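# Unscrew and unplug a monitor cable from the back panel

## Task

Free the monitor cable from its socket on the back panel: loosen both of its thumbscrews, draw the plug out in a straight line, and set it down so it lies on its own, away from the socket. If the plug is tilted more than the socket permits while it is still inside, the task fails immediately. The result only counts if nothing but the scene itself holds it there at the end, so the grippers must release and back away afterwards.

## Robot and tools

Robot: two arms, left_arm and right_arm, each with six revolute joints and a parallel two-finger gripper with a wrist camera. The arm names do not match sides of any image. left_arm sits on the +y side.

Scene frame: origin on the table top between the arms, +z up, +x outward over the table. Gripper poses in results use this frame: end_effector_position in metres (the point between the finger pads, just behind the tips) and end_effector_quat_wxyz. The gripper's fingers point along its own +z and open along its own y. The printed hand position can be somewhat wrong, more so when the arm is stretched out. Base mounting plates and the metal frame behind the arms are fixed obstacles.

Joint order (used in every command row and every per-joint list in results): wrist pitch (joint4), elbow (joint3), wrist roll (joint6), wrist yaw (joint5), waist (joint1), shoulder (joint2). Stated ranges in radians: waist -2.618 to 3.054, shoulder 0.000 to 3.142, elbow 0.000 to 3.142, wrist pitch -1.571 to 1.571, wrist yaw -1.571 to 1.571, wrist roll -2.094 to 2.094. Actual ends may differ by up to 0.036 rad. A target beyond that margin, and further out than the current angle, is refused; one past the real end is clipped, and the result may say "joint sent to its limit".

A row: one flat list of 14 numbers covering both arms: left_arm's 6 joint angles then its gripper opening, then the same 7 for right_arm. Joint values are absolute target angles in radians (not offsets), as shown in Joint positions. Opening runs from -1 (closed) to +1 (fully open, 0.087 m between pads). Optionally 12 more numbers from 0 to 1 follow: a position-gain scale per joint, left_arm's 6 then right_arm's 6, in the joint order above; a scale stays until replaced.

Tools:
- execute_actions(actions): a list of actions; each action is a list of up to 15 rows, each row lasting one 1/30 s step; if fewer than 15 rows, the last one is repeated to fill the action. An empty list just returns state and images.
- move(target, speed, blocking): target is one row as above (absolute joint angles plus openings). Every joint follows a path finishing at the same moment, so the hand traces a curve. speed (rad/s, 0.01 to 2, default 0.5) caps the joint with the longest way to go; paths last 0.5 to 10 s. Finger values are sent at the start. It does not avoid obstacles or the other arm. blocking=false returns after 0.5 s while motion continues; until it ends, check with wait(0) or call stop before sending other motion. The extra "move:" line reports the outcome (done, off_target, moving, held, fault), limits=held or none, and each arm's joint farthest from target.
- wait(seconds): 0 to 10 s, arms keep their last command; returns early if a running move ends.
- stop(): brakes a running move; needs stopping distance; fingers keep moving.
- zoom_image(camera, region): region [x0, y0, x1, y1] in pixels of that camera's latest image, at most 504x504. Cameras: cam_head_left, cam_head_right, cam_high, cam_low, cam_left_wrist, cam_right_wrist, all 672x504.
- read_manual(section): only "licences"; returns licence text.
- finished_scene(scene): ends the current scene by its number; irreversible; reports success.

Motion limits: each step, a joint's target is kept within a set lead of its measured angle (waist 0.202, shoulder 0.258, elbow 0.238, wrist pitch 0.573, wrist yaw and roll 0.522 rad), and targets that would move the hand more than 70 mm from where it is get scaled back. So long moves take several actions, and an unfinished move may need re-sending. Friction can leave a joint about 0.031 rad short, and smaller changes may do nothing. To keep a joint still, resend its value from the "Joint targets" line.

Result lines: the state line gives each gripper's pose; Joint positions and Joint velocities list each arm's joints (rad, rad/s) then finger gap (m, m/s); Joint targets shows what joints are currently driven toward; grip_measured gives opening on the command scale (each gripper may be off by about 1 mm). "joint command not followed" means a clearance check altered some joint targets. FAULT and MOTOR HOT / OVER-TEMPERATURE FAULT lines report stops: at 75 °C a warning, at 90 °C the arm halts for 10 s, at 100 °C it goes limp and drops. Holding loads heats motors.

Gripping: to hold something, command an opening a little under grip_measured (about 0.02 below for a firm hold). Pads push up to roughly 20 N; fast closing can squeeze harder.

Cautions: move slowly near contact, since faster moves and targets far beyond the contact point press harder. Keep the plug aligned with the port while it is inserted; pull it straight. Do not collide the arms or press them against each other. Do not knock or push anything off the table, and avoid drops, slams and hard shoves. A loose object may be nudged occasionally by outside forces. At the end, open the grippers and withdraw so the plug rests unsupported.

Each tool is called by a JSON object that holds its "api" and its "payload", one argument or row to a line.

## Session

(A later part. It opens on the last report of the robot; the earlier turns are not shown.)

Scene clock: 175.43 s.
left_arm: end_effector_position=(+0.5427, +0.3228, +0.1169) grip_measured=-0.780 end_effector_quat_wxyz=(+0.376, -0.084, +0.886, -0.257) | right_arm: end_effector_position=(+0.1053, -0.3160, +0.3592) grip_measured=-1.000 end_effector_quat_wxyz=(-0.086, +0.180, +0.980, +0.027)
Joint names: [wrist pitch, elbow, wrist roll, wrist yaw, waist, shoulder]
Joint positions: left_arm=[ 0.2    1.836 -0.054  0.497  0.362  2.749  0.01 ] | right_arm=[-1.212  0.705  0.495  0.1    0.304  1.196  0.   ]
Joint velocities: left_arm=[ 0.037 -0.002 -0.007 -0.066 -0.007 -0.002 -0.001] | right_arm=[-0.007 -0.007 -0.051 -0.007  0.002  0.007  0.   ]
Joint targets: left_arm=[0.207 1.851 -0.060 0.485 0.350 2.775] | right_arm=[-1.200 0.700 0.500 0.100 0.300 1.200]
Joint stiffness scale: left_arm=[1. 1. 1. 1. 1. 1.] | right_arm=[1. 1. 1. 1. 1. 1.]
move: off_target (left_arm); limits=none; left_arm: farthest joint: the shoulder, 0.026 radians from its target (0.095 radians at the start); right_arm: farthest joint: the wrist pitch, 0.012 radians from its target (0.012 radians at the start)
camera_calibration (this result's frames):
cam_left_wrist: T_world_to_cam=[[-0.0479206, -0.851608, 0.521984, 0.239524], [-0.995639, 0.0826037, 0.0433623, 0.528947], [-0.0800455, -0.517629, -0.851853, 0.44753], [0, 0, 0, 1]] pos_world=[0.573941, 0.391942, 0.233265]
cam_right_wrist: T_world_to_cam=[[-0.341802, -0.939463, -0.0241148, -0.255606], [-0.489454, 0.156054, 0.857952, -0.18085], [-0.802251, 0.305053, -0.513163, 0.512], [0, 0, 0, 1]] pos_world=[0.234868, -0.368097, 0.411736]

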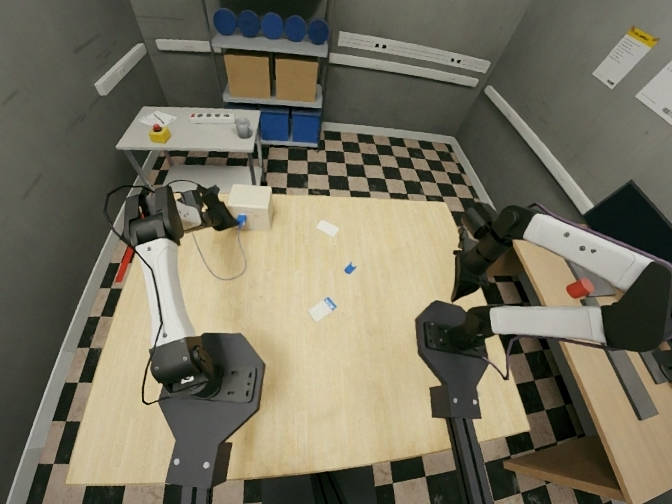

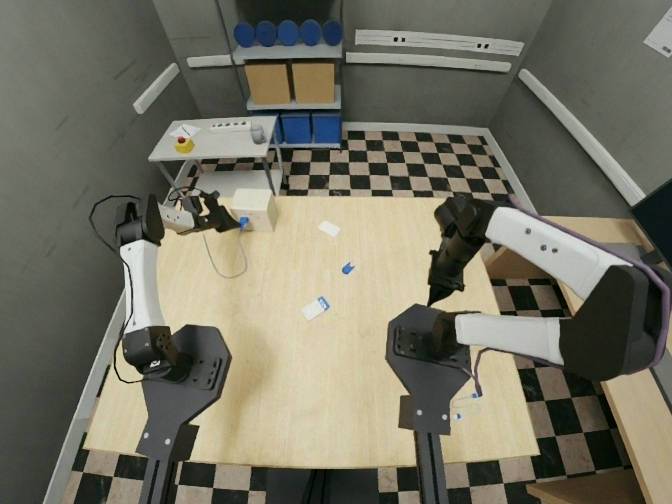

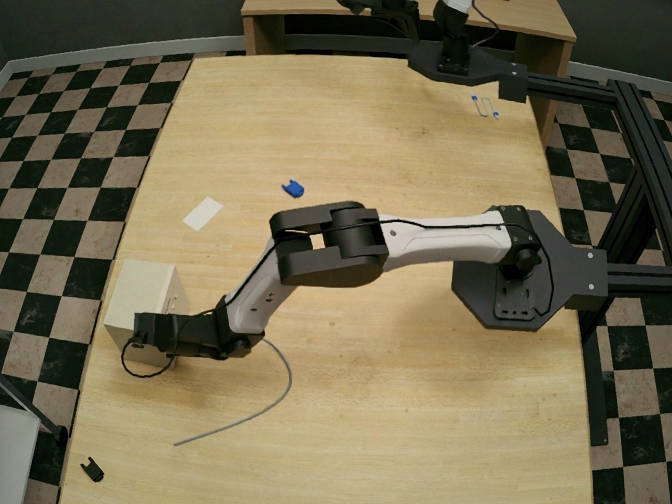

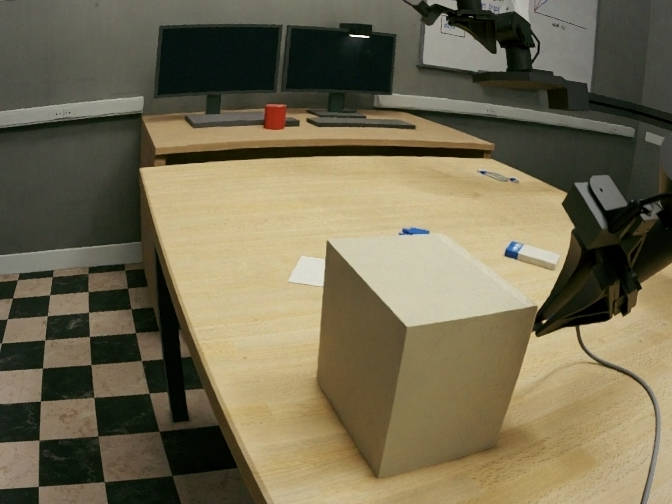

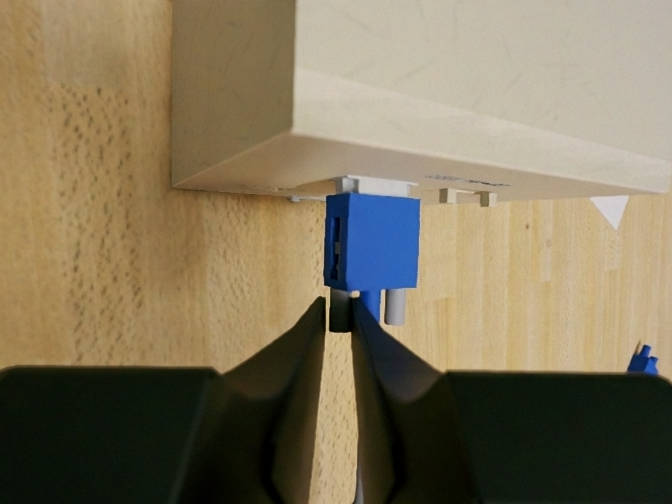

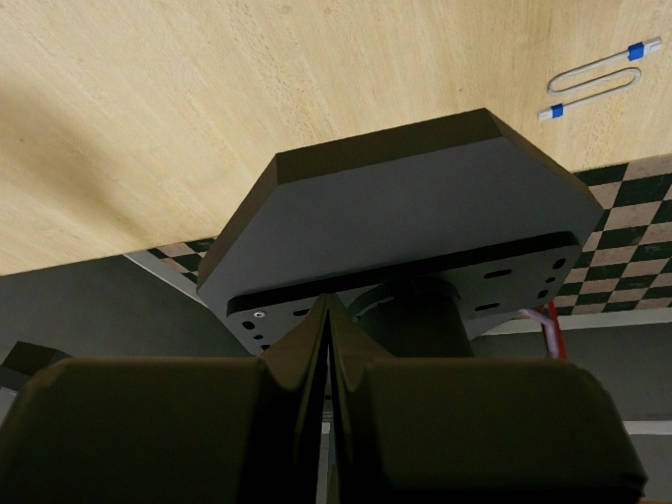

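{"api": "execute_actions", "payload": {
  "actions": [
    [[0.2,1.84,-0.06,0.5,0.362,2.755,-1,-1.2,0.7,0.5,0.1,0.3,1.2,-1]]
  ]
}}

{"api": "move", "payload": {
  "target": [0.15,2.0,-0.244,0.768,0.438,2.882,-1,-1.2,0.7,0.5,0.1,0.3,1.2,-1],
  "speed": 0.3
}}

{"api": "move", "payload": {
  "target": [0.217,2.197,-0.499,1.0,0.49,3.05,-1,-1.2,0.7,0.5,0.1,0.3,1.2,-1],
  "speed": 0.3
}}

Scene clock: 177.30 s.
left_arm: end_effector_position=(+0.5426, +0.3220, +0.1173) grip_measured=-0.843 end_effector_quat_wxyz=(+0.376, -0.084, +0.886, -0.260) | right_arm: end_effector_position=(+0.1053, -0.3160, +0.3592) grip_measured=-1.000 end_effector_quat_wxyz=(-0.086, +0.180, +0.980, +0.027)
Joint names: [wrist pitch, elbow, wrist roll, wrist yaw, waist, shoulder]
Joint positions: left_arm=[ 0.2    1.836 -0.055  0.502  0.362  2.749  0.007] | right_arm=[-1.212  0.705  0.495  0.1    0.304  1.196  0.   ]
Joint velocities: left_arm=[-0.037  0.007 -0.007 -0.022  0.007 -0.012 -0.001] | right_arm=[-0.007  0.012 -0.007  0.007 -0.017 -0.007  0.   ]
Joint targets: left_arm=[0.200 1.840 -0.060 0.500 0.362 2.755] | right_arm=[-1.200 0.700 0.500 0.100 0.300 1.200]
Joint stiffness scale: left_arm=[1. 1. 1. 1. 1. 1.] | right_arm=[1. 1. 1. 1. 1. 1.]
camera_calibration (this result's frames):
cam_left_wrist: T_world_to_cam=[[-0.0503593, -0.849109, 0.525812, 0.23866], [-0.99548, 0.0851196, 0.0421141, 0.528161], [-0.0805164, -0.521315, -0.849557, 0.448673], [0, 0, 0, 1]] pos_world=[0.573918, 0.391592, 0.23344]
cam_right_wrist: T_world_to_cam=[[-0.341802, -0.939463, -0.0241148, -0.255606], [-0.489454, 0.156054, 0.857952, -0.18085], [-0.802251, 0.305053, -0.513163, 0.512], [0, 0, 0, 1]] pos_world=[0.234868, -0.368097, 0.411736]

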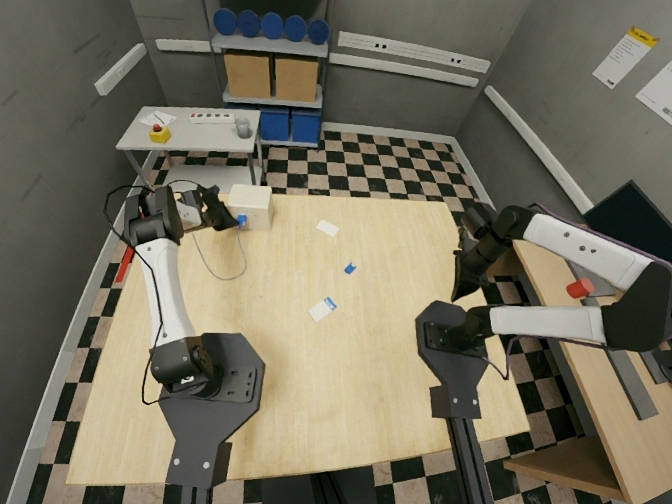

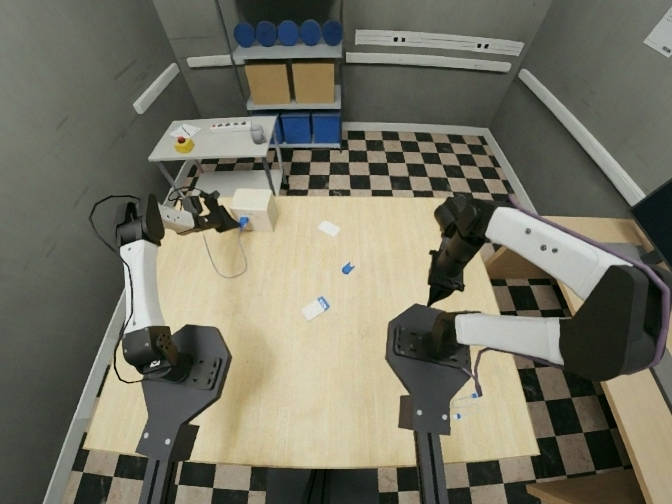

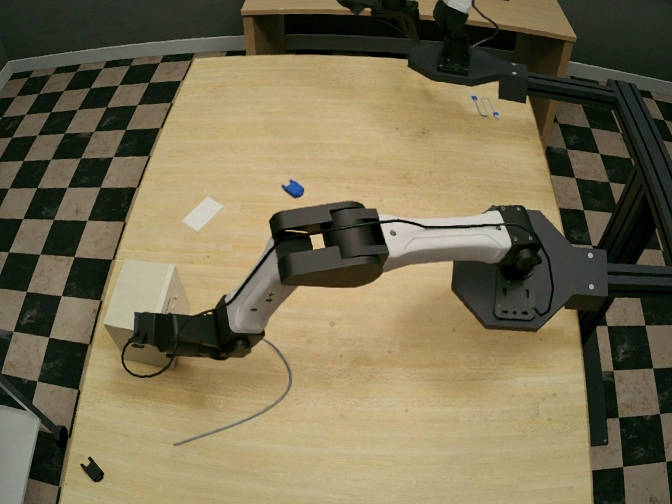

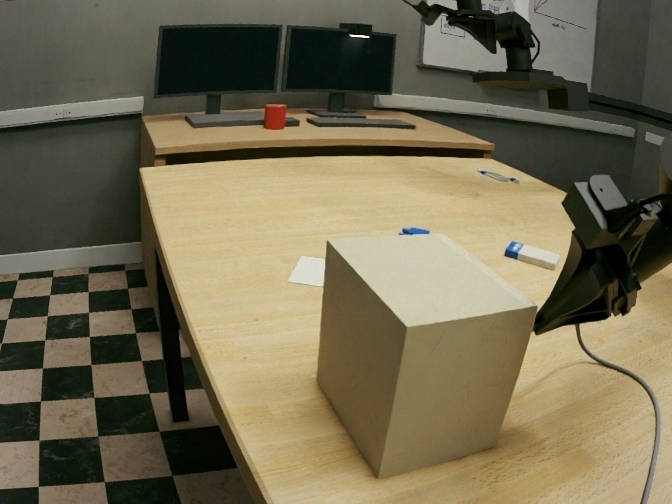

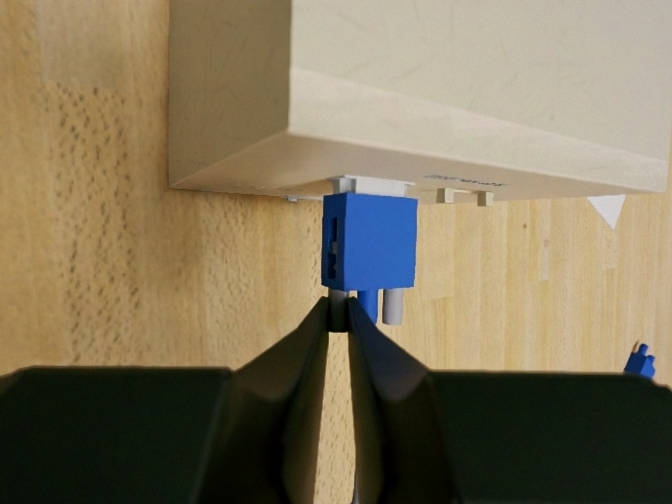

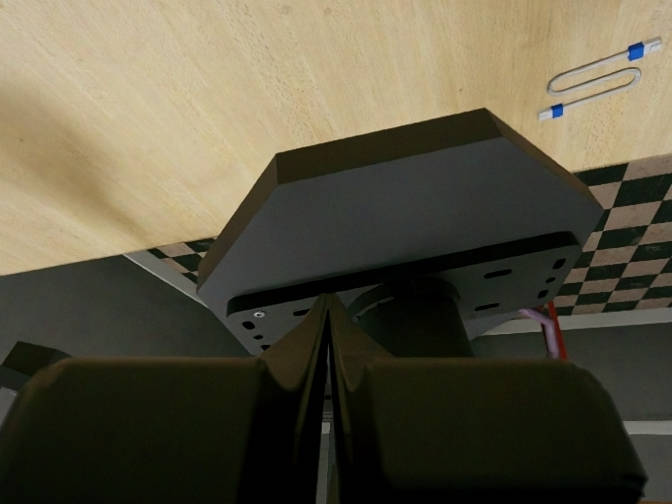

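Scene clock: 178.73 s.
left_arm: end_effector_position=(+0.5421, +0.3234, +0.1169) grip_measured=-0.843 end_effector_quat_wxyz=(+0.351, -0.140, +0.842, -0.384) | right_arm: end_effector_position=(+0.1053, -0.3160, +0.3592) grip_measured=-1.000 end_effector_quat_wxyz=(-0.086, +0.180, +0.980, +0.027)
Joint names: [wrist pitch, elbow, wrist roll, wrist yaw, waist, shoulder]
Joint positions: left_arm=[ 0.162  1.986 -0.231  0.749  0.431  2.862  0.007] | right_arm=[-1.212  0.705  0.495  0.1    0.304  1.196  0.   ]
Joint velocities: left_arm=[ 0.095 -0.002 -0.007 -0.095  0.002 -0.012  0.   ] | right_arm=[ 0.007 -0.012 -0.051 -0.037 -0.012 -0.012  0.   ]
Joint targets: left_arm=[0.150 2.000 -0.244 0.768 0.438 2.882] | right_arm=[-1.200 0.700 0.500 0.100 0.300 1.200]
Joint stiffness scale: left_arm=[1. 1. 1. 1. 1. 1.] | right_arm=[1. 1. 1. 1. 1. 1.]
move: done; limits=none; left_arm: farthest joint: the shoulder, 0.020 radians from its target (0.133 radians at the start); right_arm: farthest joint: the wrist pitch, 0.012 radians from its target (0.012 radians at the start)
camera_calibration (this result's frames):
cam_left_wrist: T_world_to_cam=[[-0.0380966, -0.664028, 0.746736, 0.147753], [-0.994757, 0.0961753, 0.034773, 0.524434], [-0.0949078, -0.741496, -0.664211, 0.506362], [0, 0, 0, 1]] pos_world=[0.575371, 0.42314, 0.207762]
cam_right_wrist: T_world_to_cam=[[-0.341802, -0.939463, -0.0241148, -0.255606], [-0.489454, 0.156054, 0.857952, -0.18085], [-0.802251, 0.305053, -0.513163, 0.512], [0, 0, 0, 1]] pos_world=[0.234868, -0.368097, 0.411736]

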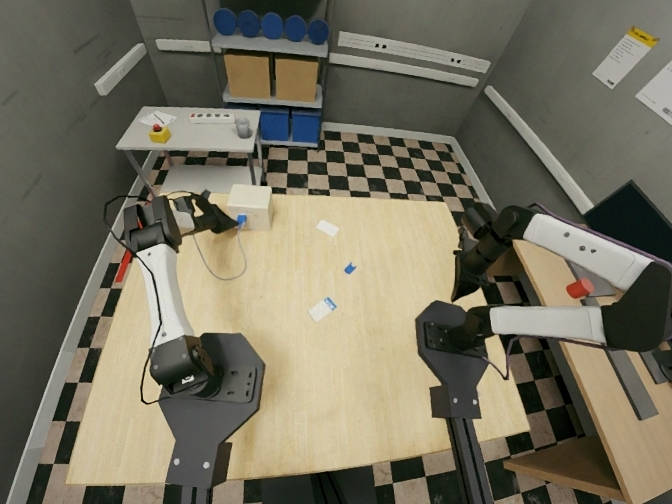

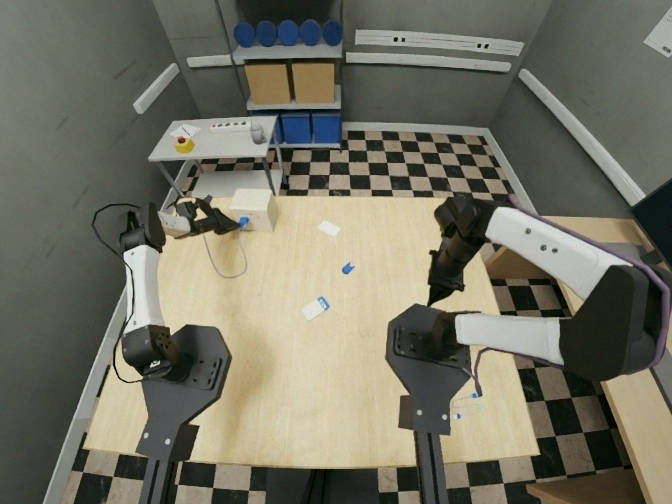

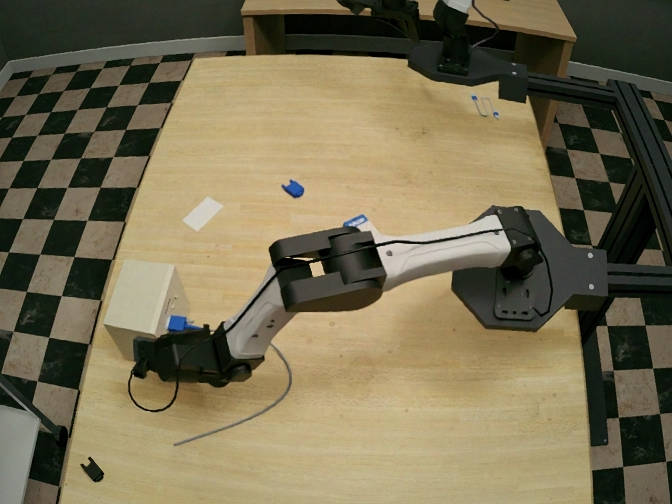

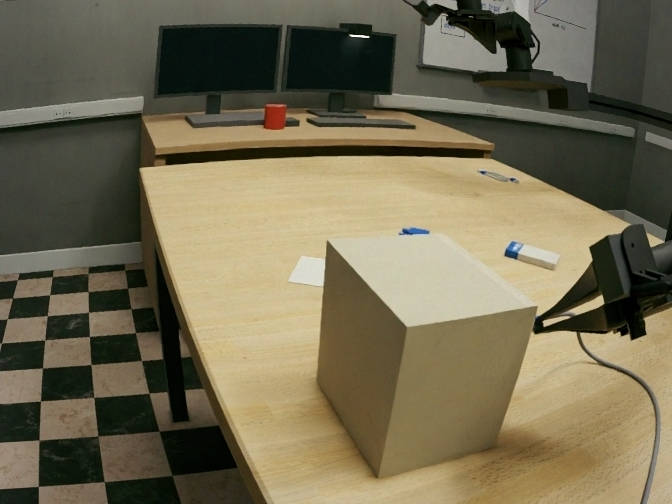

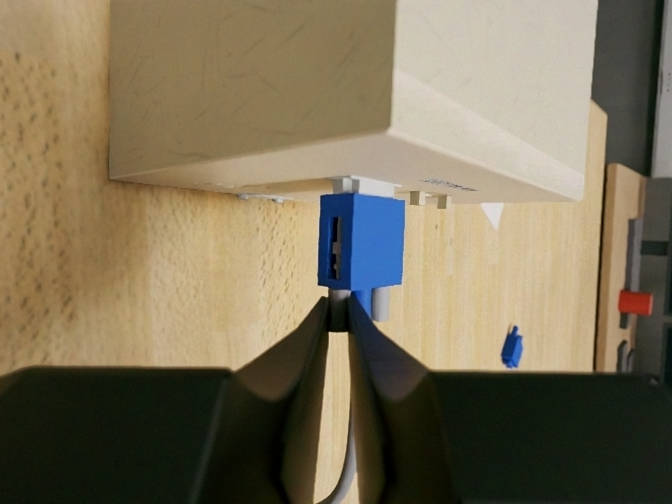

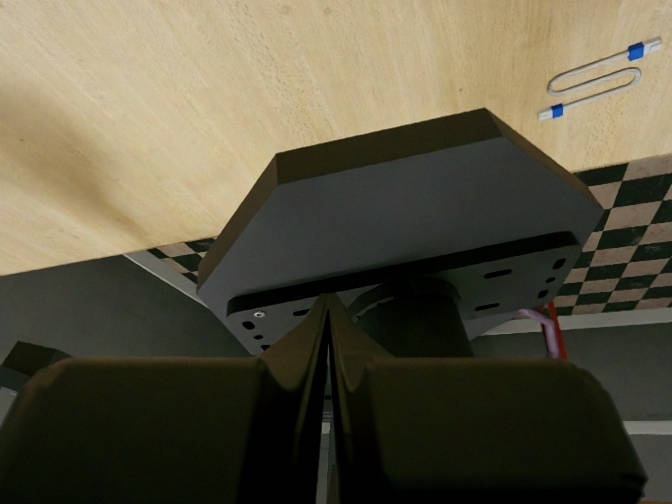

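Scene clock: 180.23 s.
left_arm: end_effector_position=(+0.5415, +0.3240, +0.1161) grip_measured=-0.843 end_effector_quat_wxyz=(+0.318, -0.194, +0.777, -0.507) | right_arm: end_effector_position=(+0.1053, -0.3160, +0.3592) grip_measured=-1.000 end_effector_quat_wxyz=(-0.086, +0.180, +0.980, +0.027)
Joint names: [wrist pitch, elbow, wrist roll, wrist yaw, waist, shoulder]
Joint positions: left_arm=[ 0.206  2.181 -0.487  0.989  0.484  3.03   0.007] | right_arm=[-1.212  0.705  0.495  0.1    0.304  1.196  0.   ]
Joint velocities: left_arm=[ 0.007  0.012  0.051  0.022  0.007 -0.012 -0.002] | right_arm=[ 0.022 -0.002  0.081 -0.037 -0.007 -0.027  0.   ]
Joint targets: left_arm=[0.217 2.197 -0.499 1.000 0.490 3.050] | right_arm=[-1.200 0.700 0.500 0.100 0.300 1.200]
Joint stiffness scale: left_arm=[1. 1. 1. 1. 1. 1.] | right_arm=[1. 1. 1. 1. 1. 1.]
move: done; limits=none; left_arm: farthest joint: the shoulder, 0.020 radians from its target (0.188 radians at the start); right_arm: farthest joint: the wrist pitch, 0.012 radians from its target (0.012 radians at the start)
camera_calibration (this result's frames):
cam_left_wrist: T_world_to_cam=[[-0.0250565, -0.406892, 0.913133, 0.0390084], [-0.99401, 0.10734, 0.020555, 0.521492], [-0.106379, -0.907148, -0.407144, 0.536207], [0, 0, 0, 1]] pos_world=[0.576387, 0.446314, 0.171975]
cam_right_wrist: T_world_to_cam=[[-0.341802, -0.939463, -0.0241148, -0.255606], [-0.489454, 0.156054, 0.857952, -0.18085], [-0.802251, 0.305053, -0.513163, 0.512], [0, 0, 0, 1]] pos_world=[0.234868, -0.368097, 0.411736]

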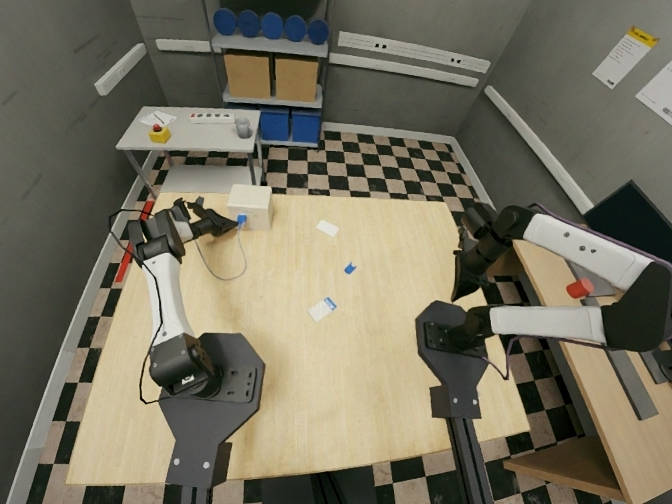

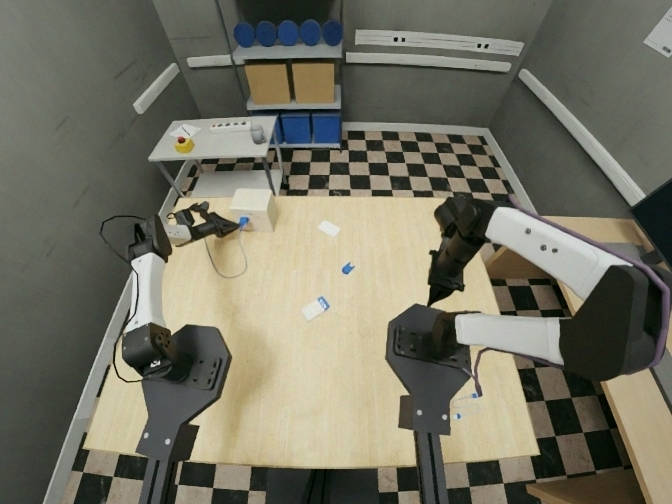

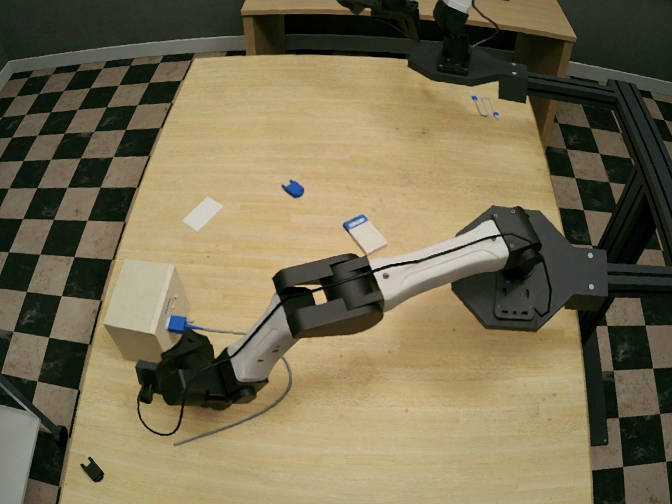

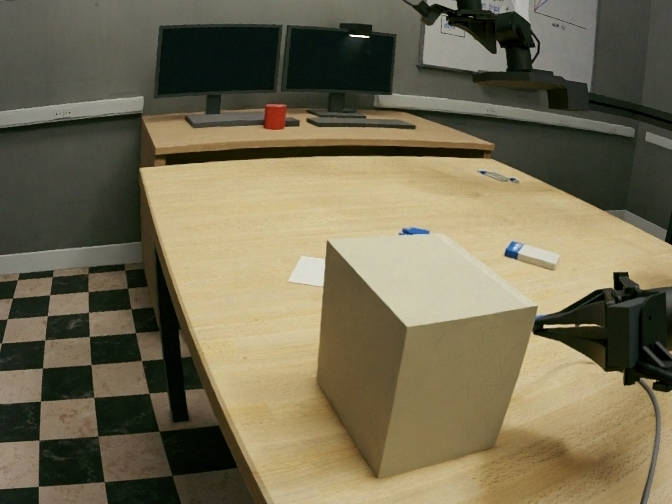

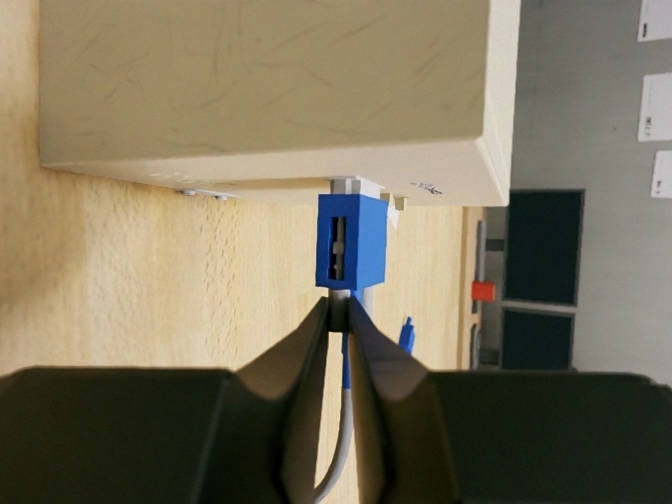

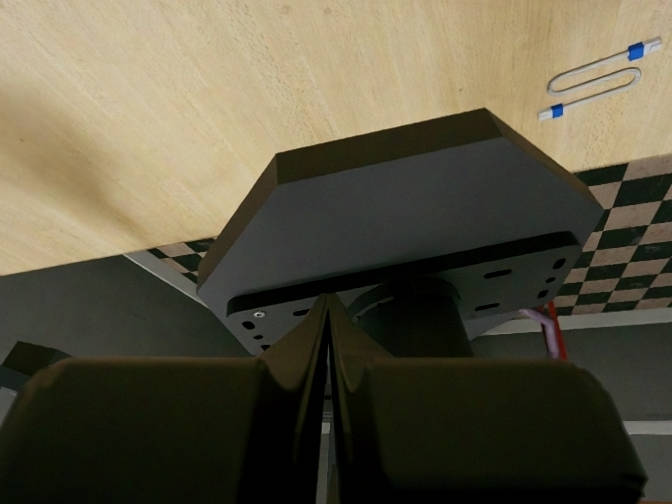

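{"api": "execute_actions", "payload": {
  "actions": [
    [[0.217,2.197,-0.499,1.0,0.49,3.05,-0.6,-1.2,0.7,0.5,0.1,0.3,1.2,-1]],
    [[0.217,2.197,-0.499,1.0,0.50,3.05,-0.6,-1.2,0.7,0.5,0.1,0.3,1.2,-1],[0.217,2.197,-0.499,1.0,0.505,3.05,-0.6,-1.2,0.7,0.5,0.1,0.3,1.2,-1],[0.217,2.197,-0.499,1.0,0.51,3.05,-0.6,-1.2,0.7,0.5,0.1,0.3,1.2,-1],[0.217,2.197,-0.499,1.0,0.515,3.05,-0.6,-1.2,0.7,0.5,0.1,0.3,1.2,-1],[0.217,2.197,-0.499,1.0,0.52,3.05,-0.6,-1.2,0.7,0.5,0.1,0.3,1.2,-1],[0.217,2.197,-0.499,1.0,0.525,3.05,-0.6,-1.2,0.7,0.5,0.1,0.3,1.2,-1],[0.217,2.197,-0.499,1.0,0.53,3.05,-0.6,-1.2,0.7,0.5,0.1,0.3,1.2,-1]]
  ]
}}

{"api": "move", "payload": {
  "target": [0.15,1.78,-0.05,0.51,0.39,2.66,-0.1,-1.2,0.7,0.5,0.1,0.3,1.2,-1],
  "speed": 0.5
}}

{"api": "move", "payload": {
  "target": [0.325,1.612,0.237,-0.035,0.172,2.60,-0.1,-1.2,0.7,0.5,0.1,0.3,1.2,-1],
  "speed": 0.5
}}

Scene clock: 182.13 s.
left_arm: end_effector_position=(+0.5377, +0.3505, +0.1126) grip_measured=-0.600 end_effector_quat_wxyz=(+0.327, -0.212, +0.774, -0.499) | right_arm: end_effector_position=(+0.1053, -0.3160, +0.3592) grip_measured=-1.000 end_effector_quat_wxyz=(-0.086, +0.180, +0.980, +0.027)
Joint names: [wrist pitch, elbow, wrist roll, wrist yaw, waist, shoulder]
Joint positions: left_arm=[ 0.211  2.181 -0.492  0.992  0.529  3.03   0.017] | right_arm=[-1.212  0.705  0.495  0.1    0.304  1.196  0.   ]
Joint velocities: left_arm=[-0.007  0.002  0.022  0.022  0.007  0.022 -0.   ] | right_arm=[ 0.037 -0.007  0.051  0.051 -0.007 -0.007  0.   ]
Joint targets: left_arm=[0.217 2.197 -0.499 1.000 0.530 3.050] | right_arm=[-1.200 0.700 0.500 0.100 0.300 1.200]
Joint stiffness scale: left_arm=[1. 1. 1. 1. 1. 1.] | right_arm=[1. 1. 1. 1. 1. 1.]
camera_calibration (this result's frames):
cam_left_wrist: T_world_to_cam=[[-0.00214279, -0.408394, 0.912803, 0.0411586], [-0.997603, 0.0640113, 0.0262972, 0.53134], [-0.0691694, -0.910559, -0.407552, 0.539611], [0, 0, 0, 1]] pos_world=[0.567479, 0.474145, 0.168377]
cam_right_wrist: T_world_to_cam=[[-0.341802, -0.939463, -0.0241148, -0.255606], [-0.489454, 0.156054, 0.857952, -0.18085], [-0.802251, 0.305053, -0.513163, 0.512], [0, 0, 0, 1]] pos_world=[0.234868, -0.368097, 0.411736]

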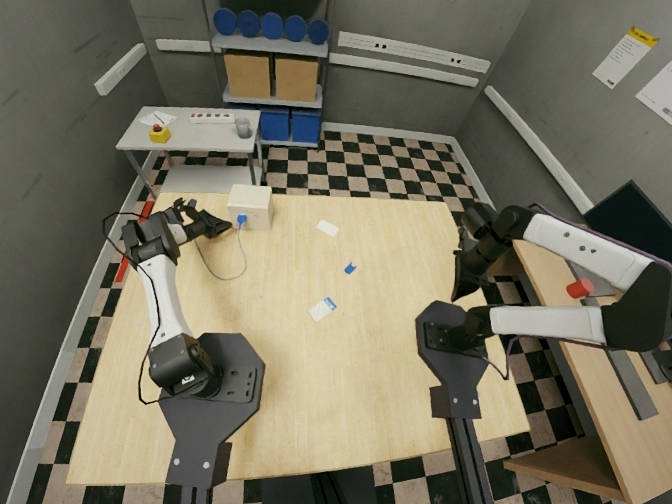

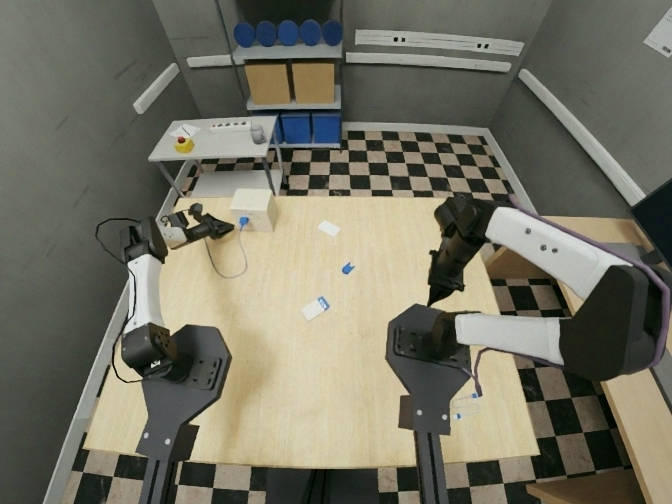

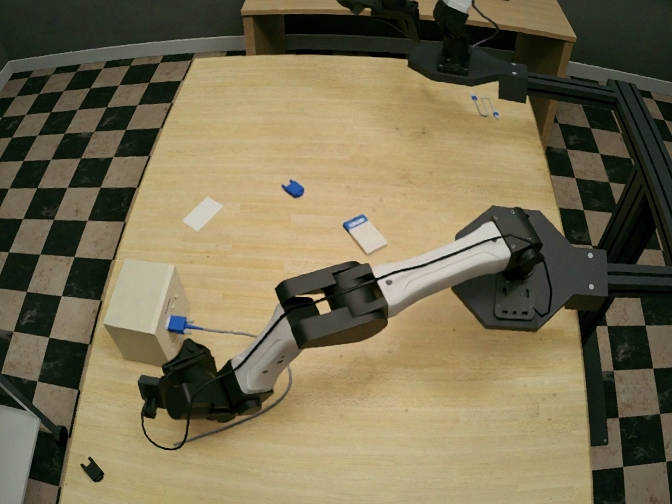

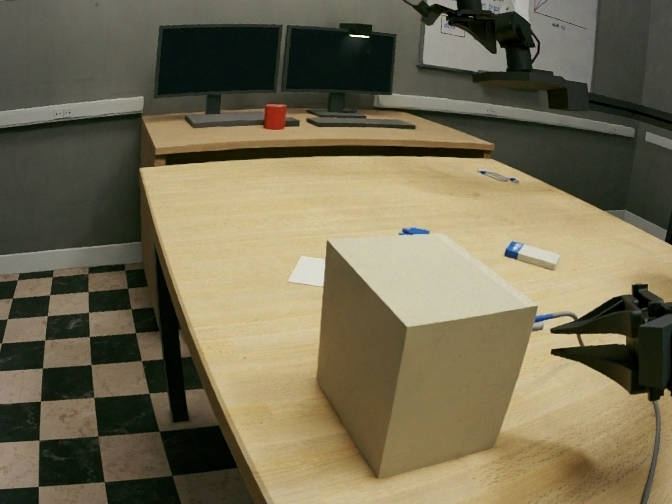

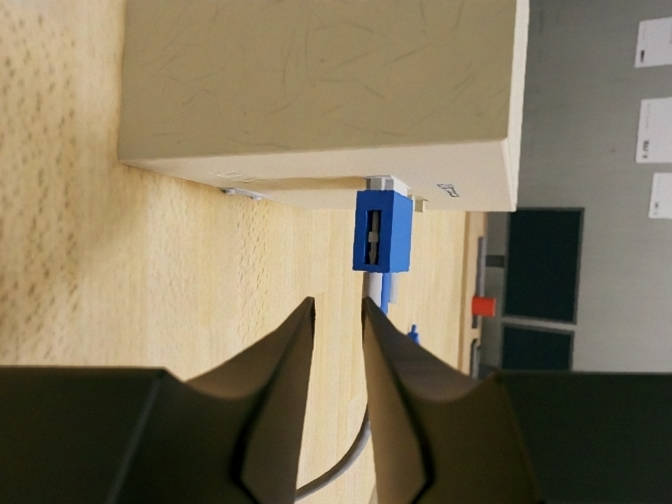

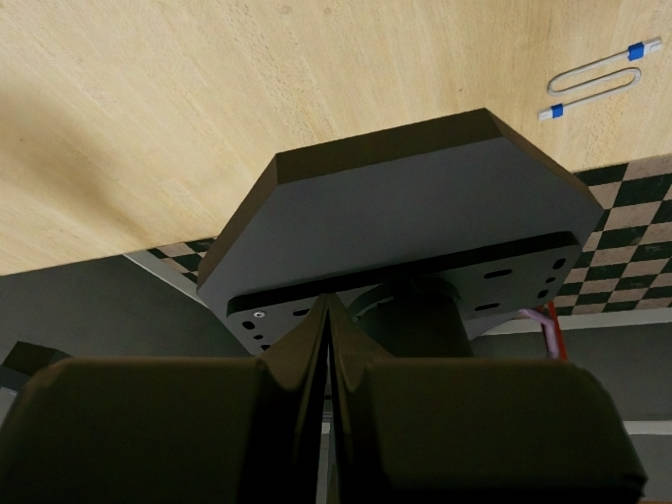

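Scene clock: 183.90 s.
left_arm: end_effector_position=(+0.5436, +0.3433, +0.1481) grip_measured=-0.100 end_effector_quat_wxyz=(+0.386, -0.092, +0.880, -0.260) | right_arm: end_effector_position=(+0.1053, -0.3160, +0.3592) grip_measured=-1.000 end_effector_quat_wxyz=(-0.086, +0.180, +0.980, +0.027)
Joint names: [wrist pitch, elbow, wrist roll, wrist yaw, waist, shoulder]
Joint positions: left_arm=[ 0.169  1.799 -0.056  0.523  0.393  2.663  0.039] | right_arm=[-1.212  0.705  0.495  0.1    0.304  1.196  0.   ]
Joint velocities: left_arm=[ 0.022 -0.007  0.007 -0.007  0.012 -0.007  0.001] | right_arm=[-0.037  0.022 -0.022  0.007 -0.007 -0.002  0.   ]
Joint targets: left_arm=[0.150 1.780 -0.050 0.510 0.390 2.660] | right_arm=[-1.200 0.700 0.500 0.100 0.300 1.200]
Joint stiffness scale: left_arm=[1. 1. 1. 1. 1. 1.] | right_arm=[1. 1. 1. 1. 1. 1.]
move: done; limits=none; left_arm: farthest joint: the elbow, 0.019 radians from its target (0.401 radians at the start); right_arm: farthest joint: the wrist pitch, 0.012 radians from its target (0.012 radians at the start)
camera_calibration (this result's frames):
cam_left_wrist: T_world_to_cam=[[-0.0433146, -0.846168, 0.531153, 0.235011], [-0.99749, 0.0664347, 0.024492, 0.536142], [-0.0560113, -0.528759, -0.846922, 0.474807], [0, 0, 0, 1]] pos_world=[0.57157, 0.414298, 0.264167]
cam_right_wrist: T_world_to_cam=[[-0.341802, -0.939463, -0.0241148, -0.255606], [-0.489454, 0.156054, 0.857952, -0.18085], [-0.802251, 0.305053, -0.513163, 0.512], [0, 0, 0, 1]] pos_world=[0.234868, -0.368097, 0.411736]

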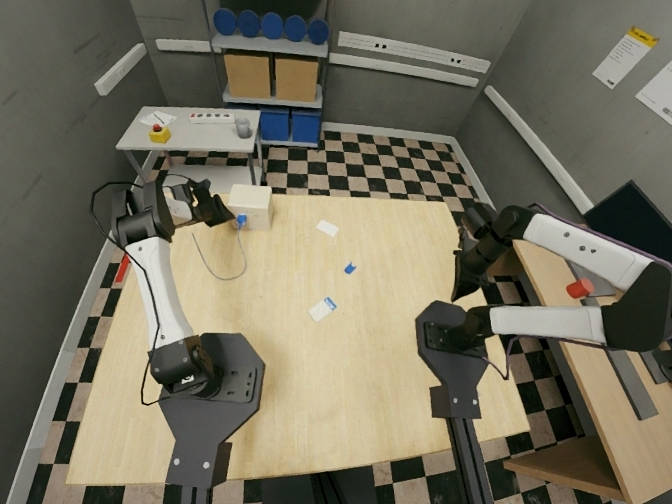

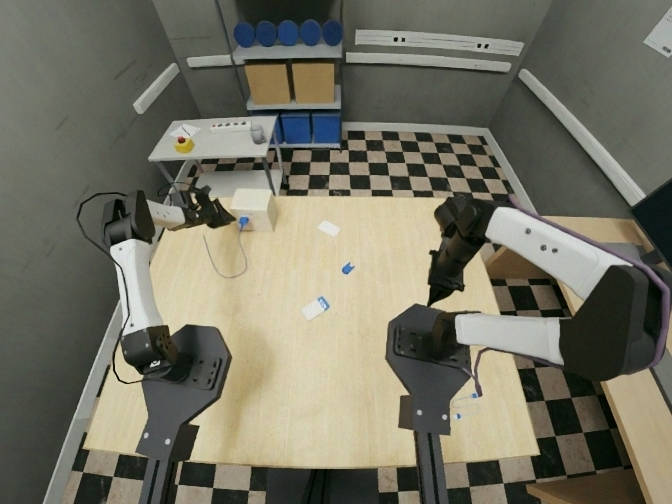

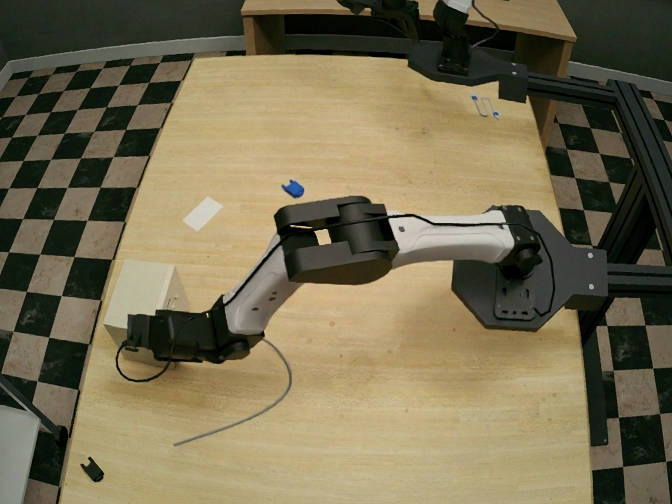

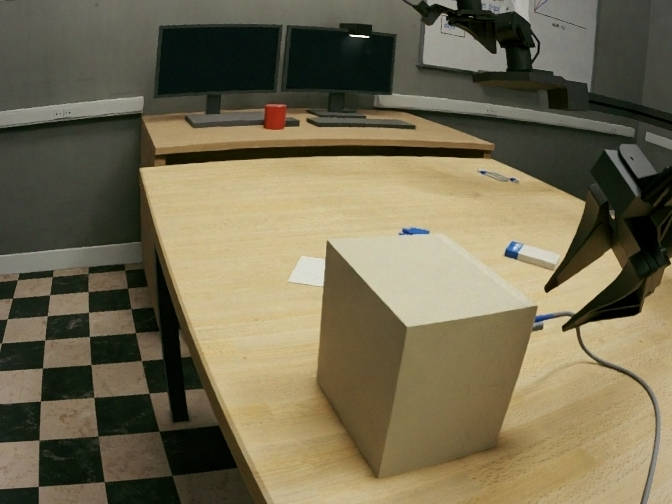

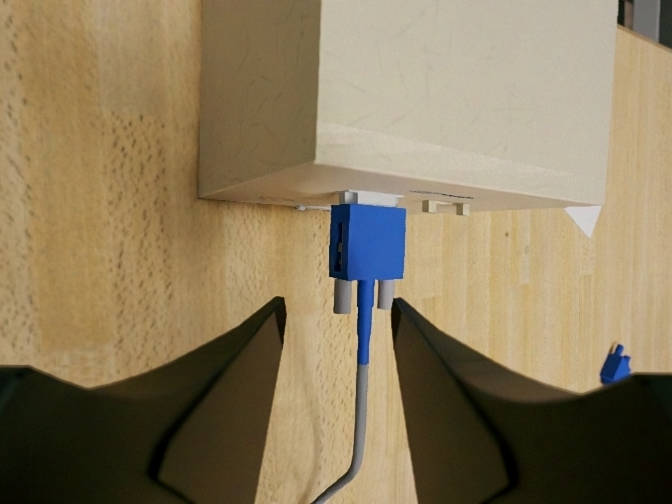

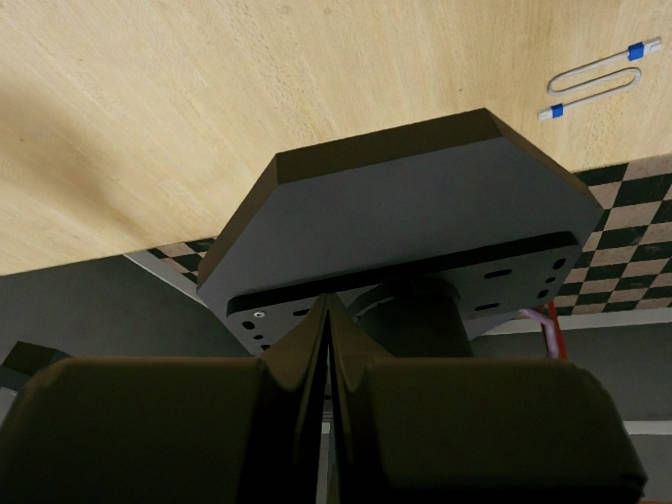

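Scene clock: 185.80 s.
left_arm: end_effector_position=(+0.5403, +0.3096, +0.1350) grip_measured=-0.100 end_effector_quat_wxyz=(+0.393, +0.030, +0.919, -0.007) | right_arm: end_effector_position=(+0.1053, -0.3160, +0.3592) grip_measured=-1.000 end_effector_quat_wxyz=(-0.086, +0.180, +0.980, +0.027)
Joint names: [wrist pitch, elbow, wrist roll, wrist yaw, waist, shoulder]
Joint positions: left_arm=[ 0.319  1.632  0.231 -0.023  0.174  2.611  0.039] | right_arm=[-1.212  0.705  0.495  0.1    0.304  1.196  0.   ]
Joint velocities: left_arm=[-0.007 -0.002  0.007  0.022 -0.007  0.007 -0.   ] | right_arm=[ 0.022 -0.002 -0.051  0.037 -0.012  0.007  0.   ]
Joint targets: left_arm=[0.325 1.612 0.237 -0.035 0.172 2.600] | right_arm=[-1.200 0.700 0.500 0.100 0.300 1.200]
Joint stiffness scale: left_arm=[1. 1. 1. 1. 1. 1.] | right_arm=[1. 1. 1. 1. 1. 1.]
move: done; limits=none; left_arm: farthest joint: the elbow, 0.020 radians from its target (0.187 radians at the start); right_arm: farthest joint: the wrist pitch, 0.012 radians from its target (0.012 radians at the start)
camera_calibration (this result's frames):
cam_left_wrist: T_world_to_cam=[[-0.064326, -0.997904, -0.00701838, 0.344254], [-0.996083, 0.0637778, 0.0612503, 0.530591], [-0.0606743, 0.0109309, -0.998098, 0.301567], [0, 0, 0, 1]] pos_world=[0.568954, 0.306396, 0.270911]
cam_right_wrist: T_world_to_cam=[[-0.341802, -0.939463, -0.0241148, -0.255606], [-0.489454, 0.156054, 0.857952, -0.18085], [-0.802251, 0.305053, -0.513163, 0.512], [0, 0, 0, 1]] pos_world=[0.234868, -0.368097, 0.411736]

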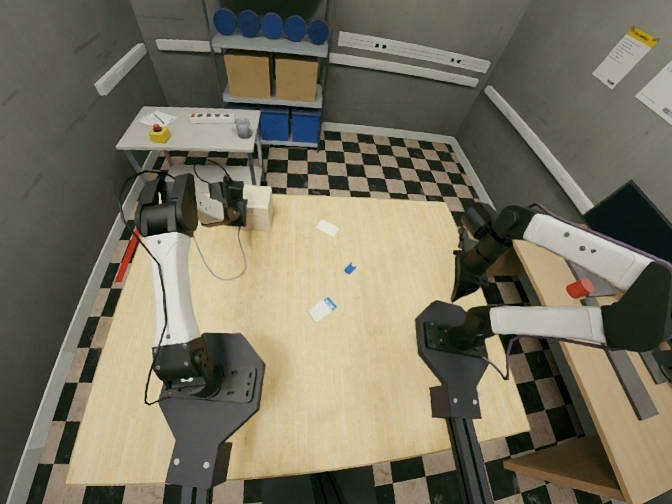

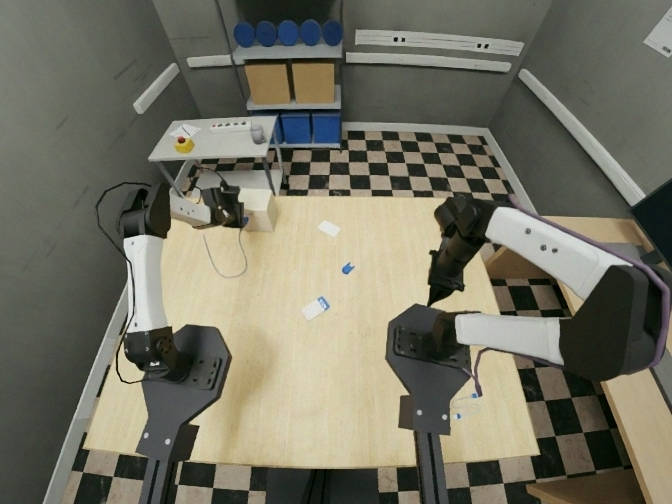

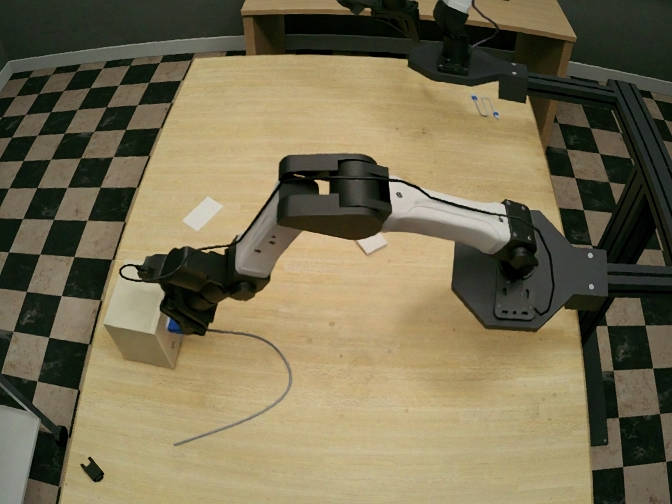

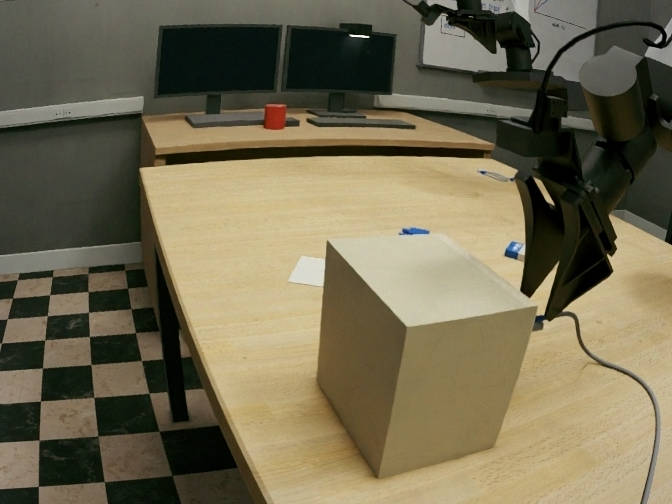

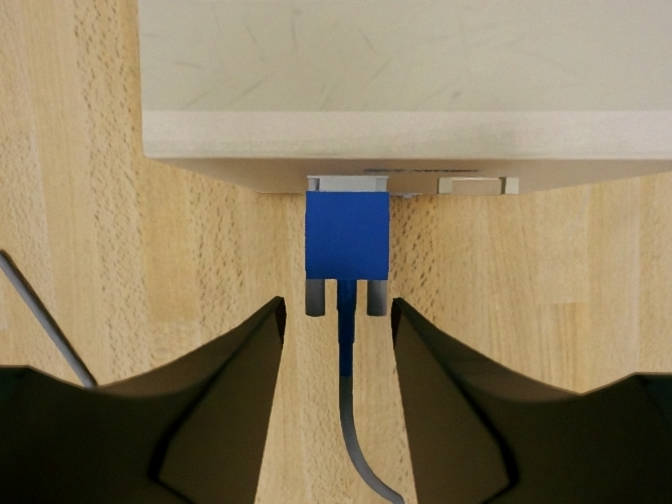

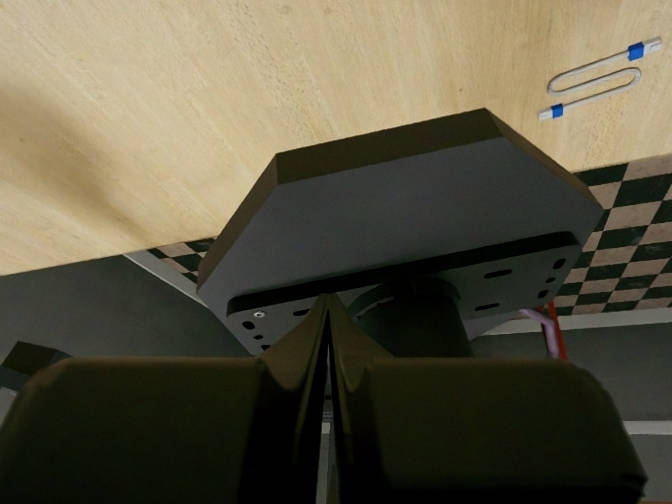

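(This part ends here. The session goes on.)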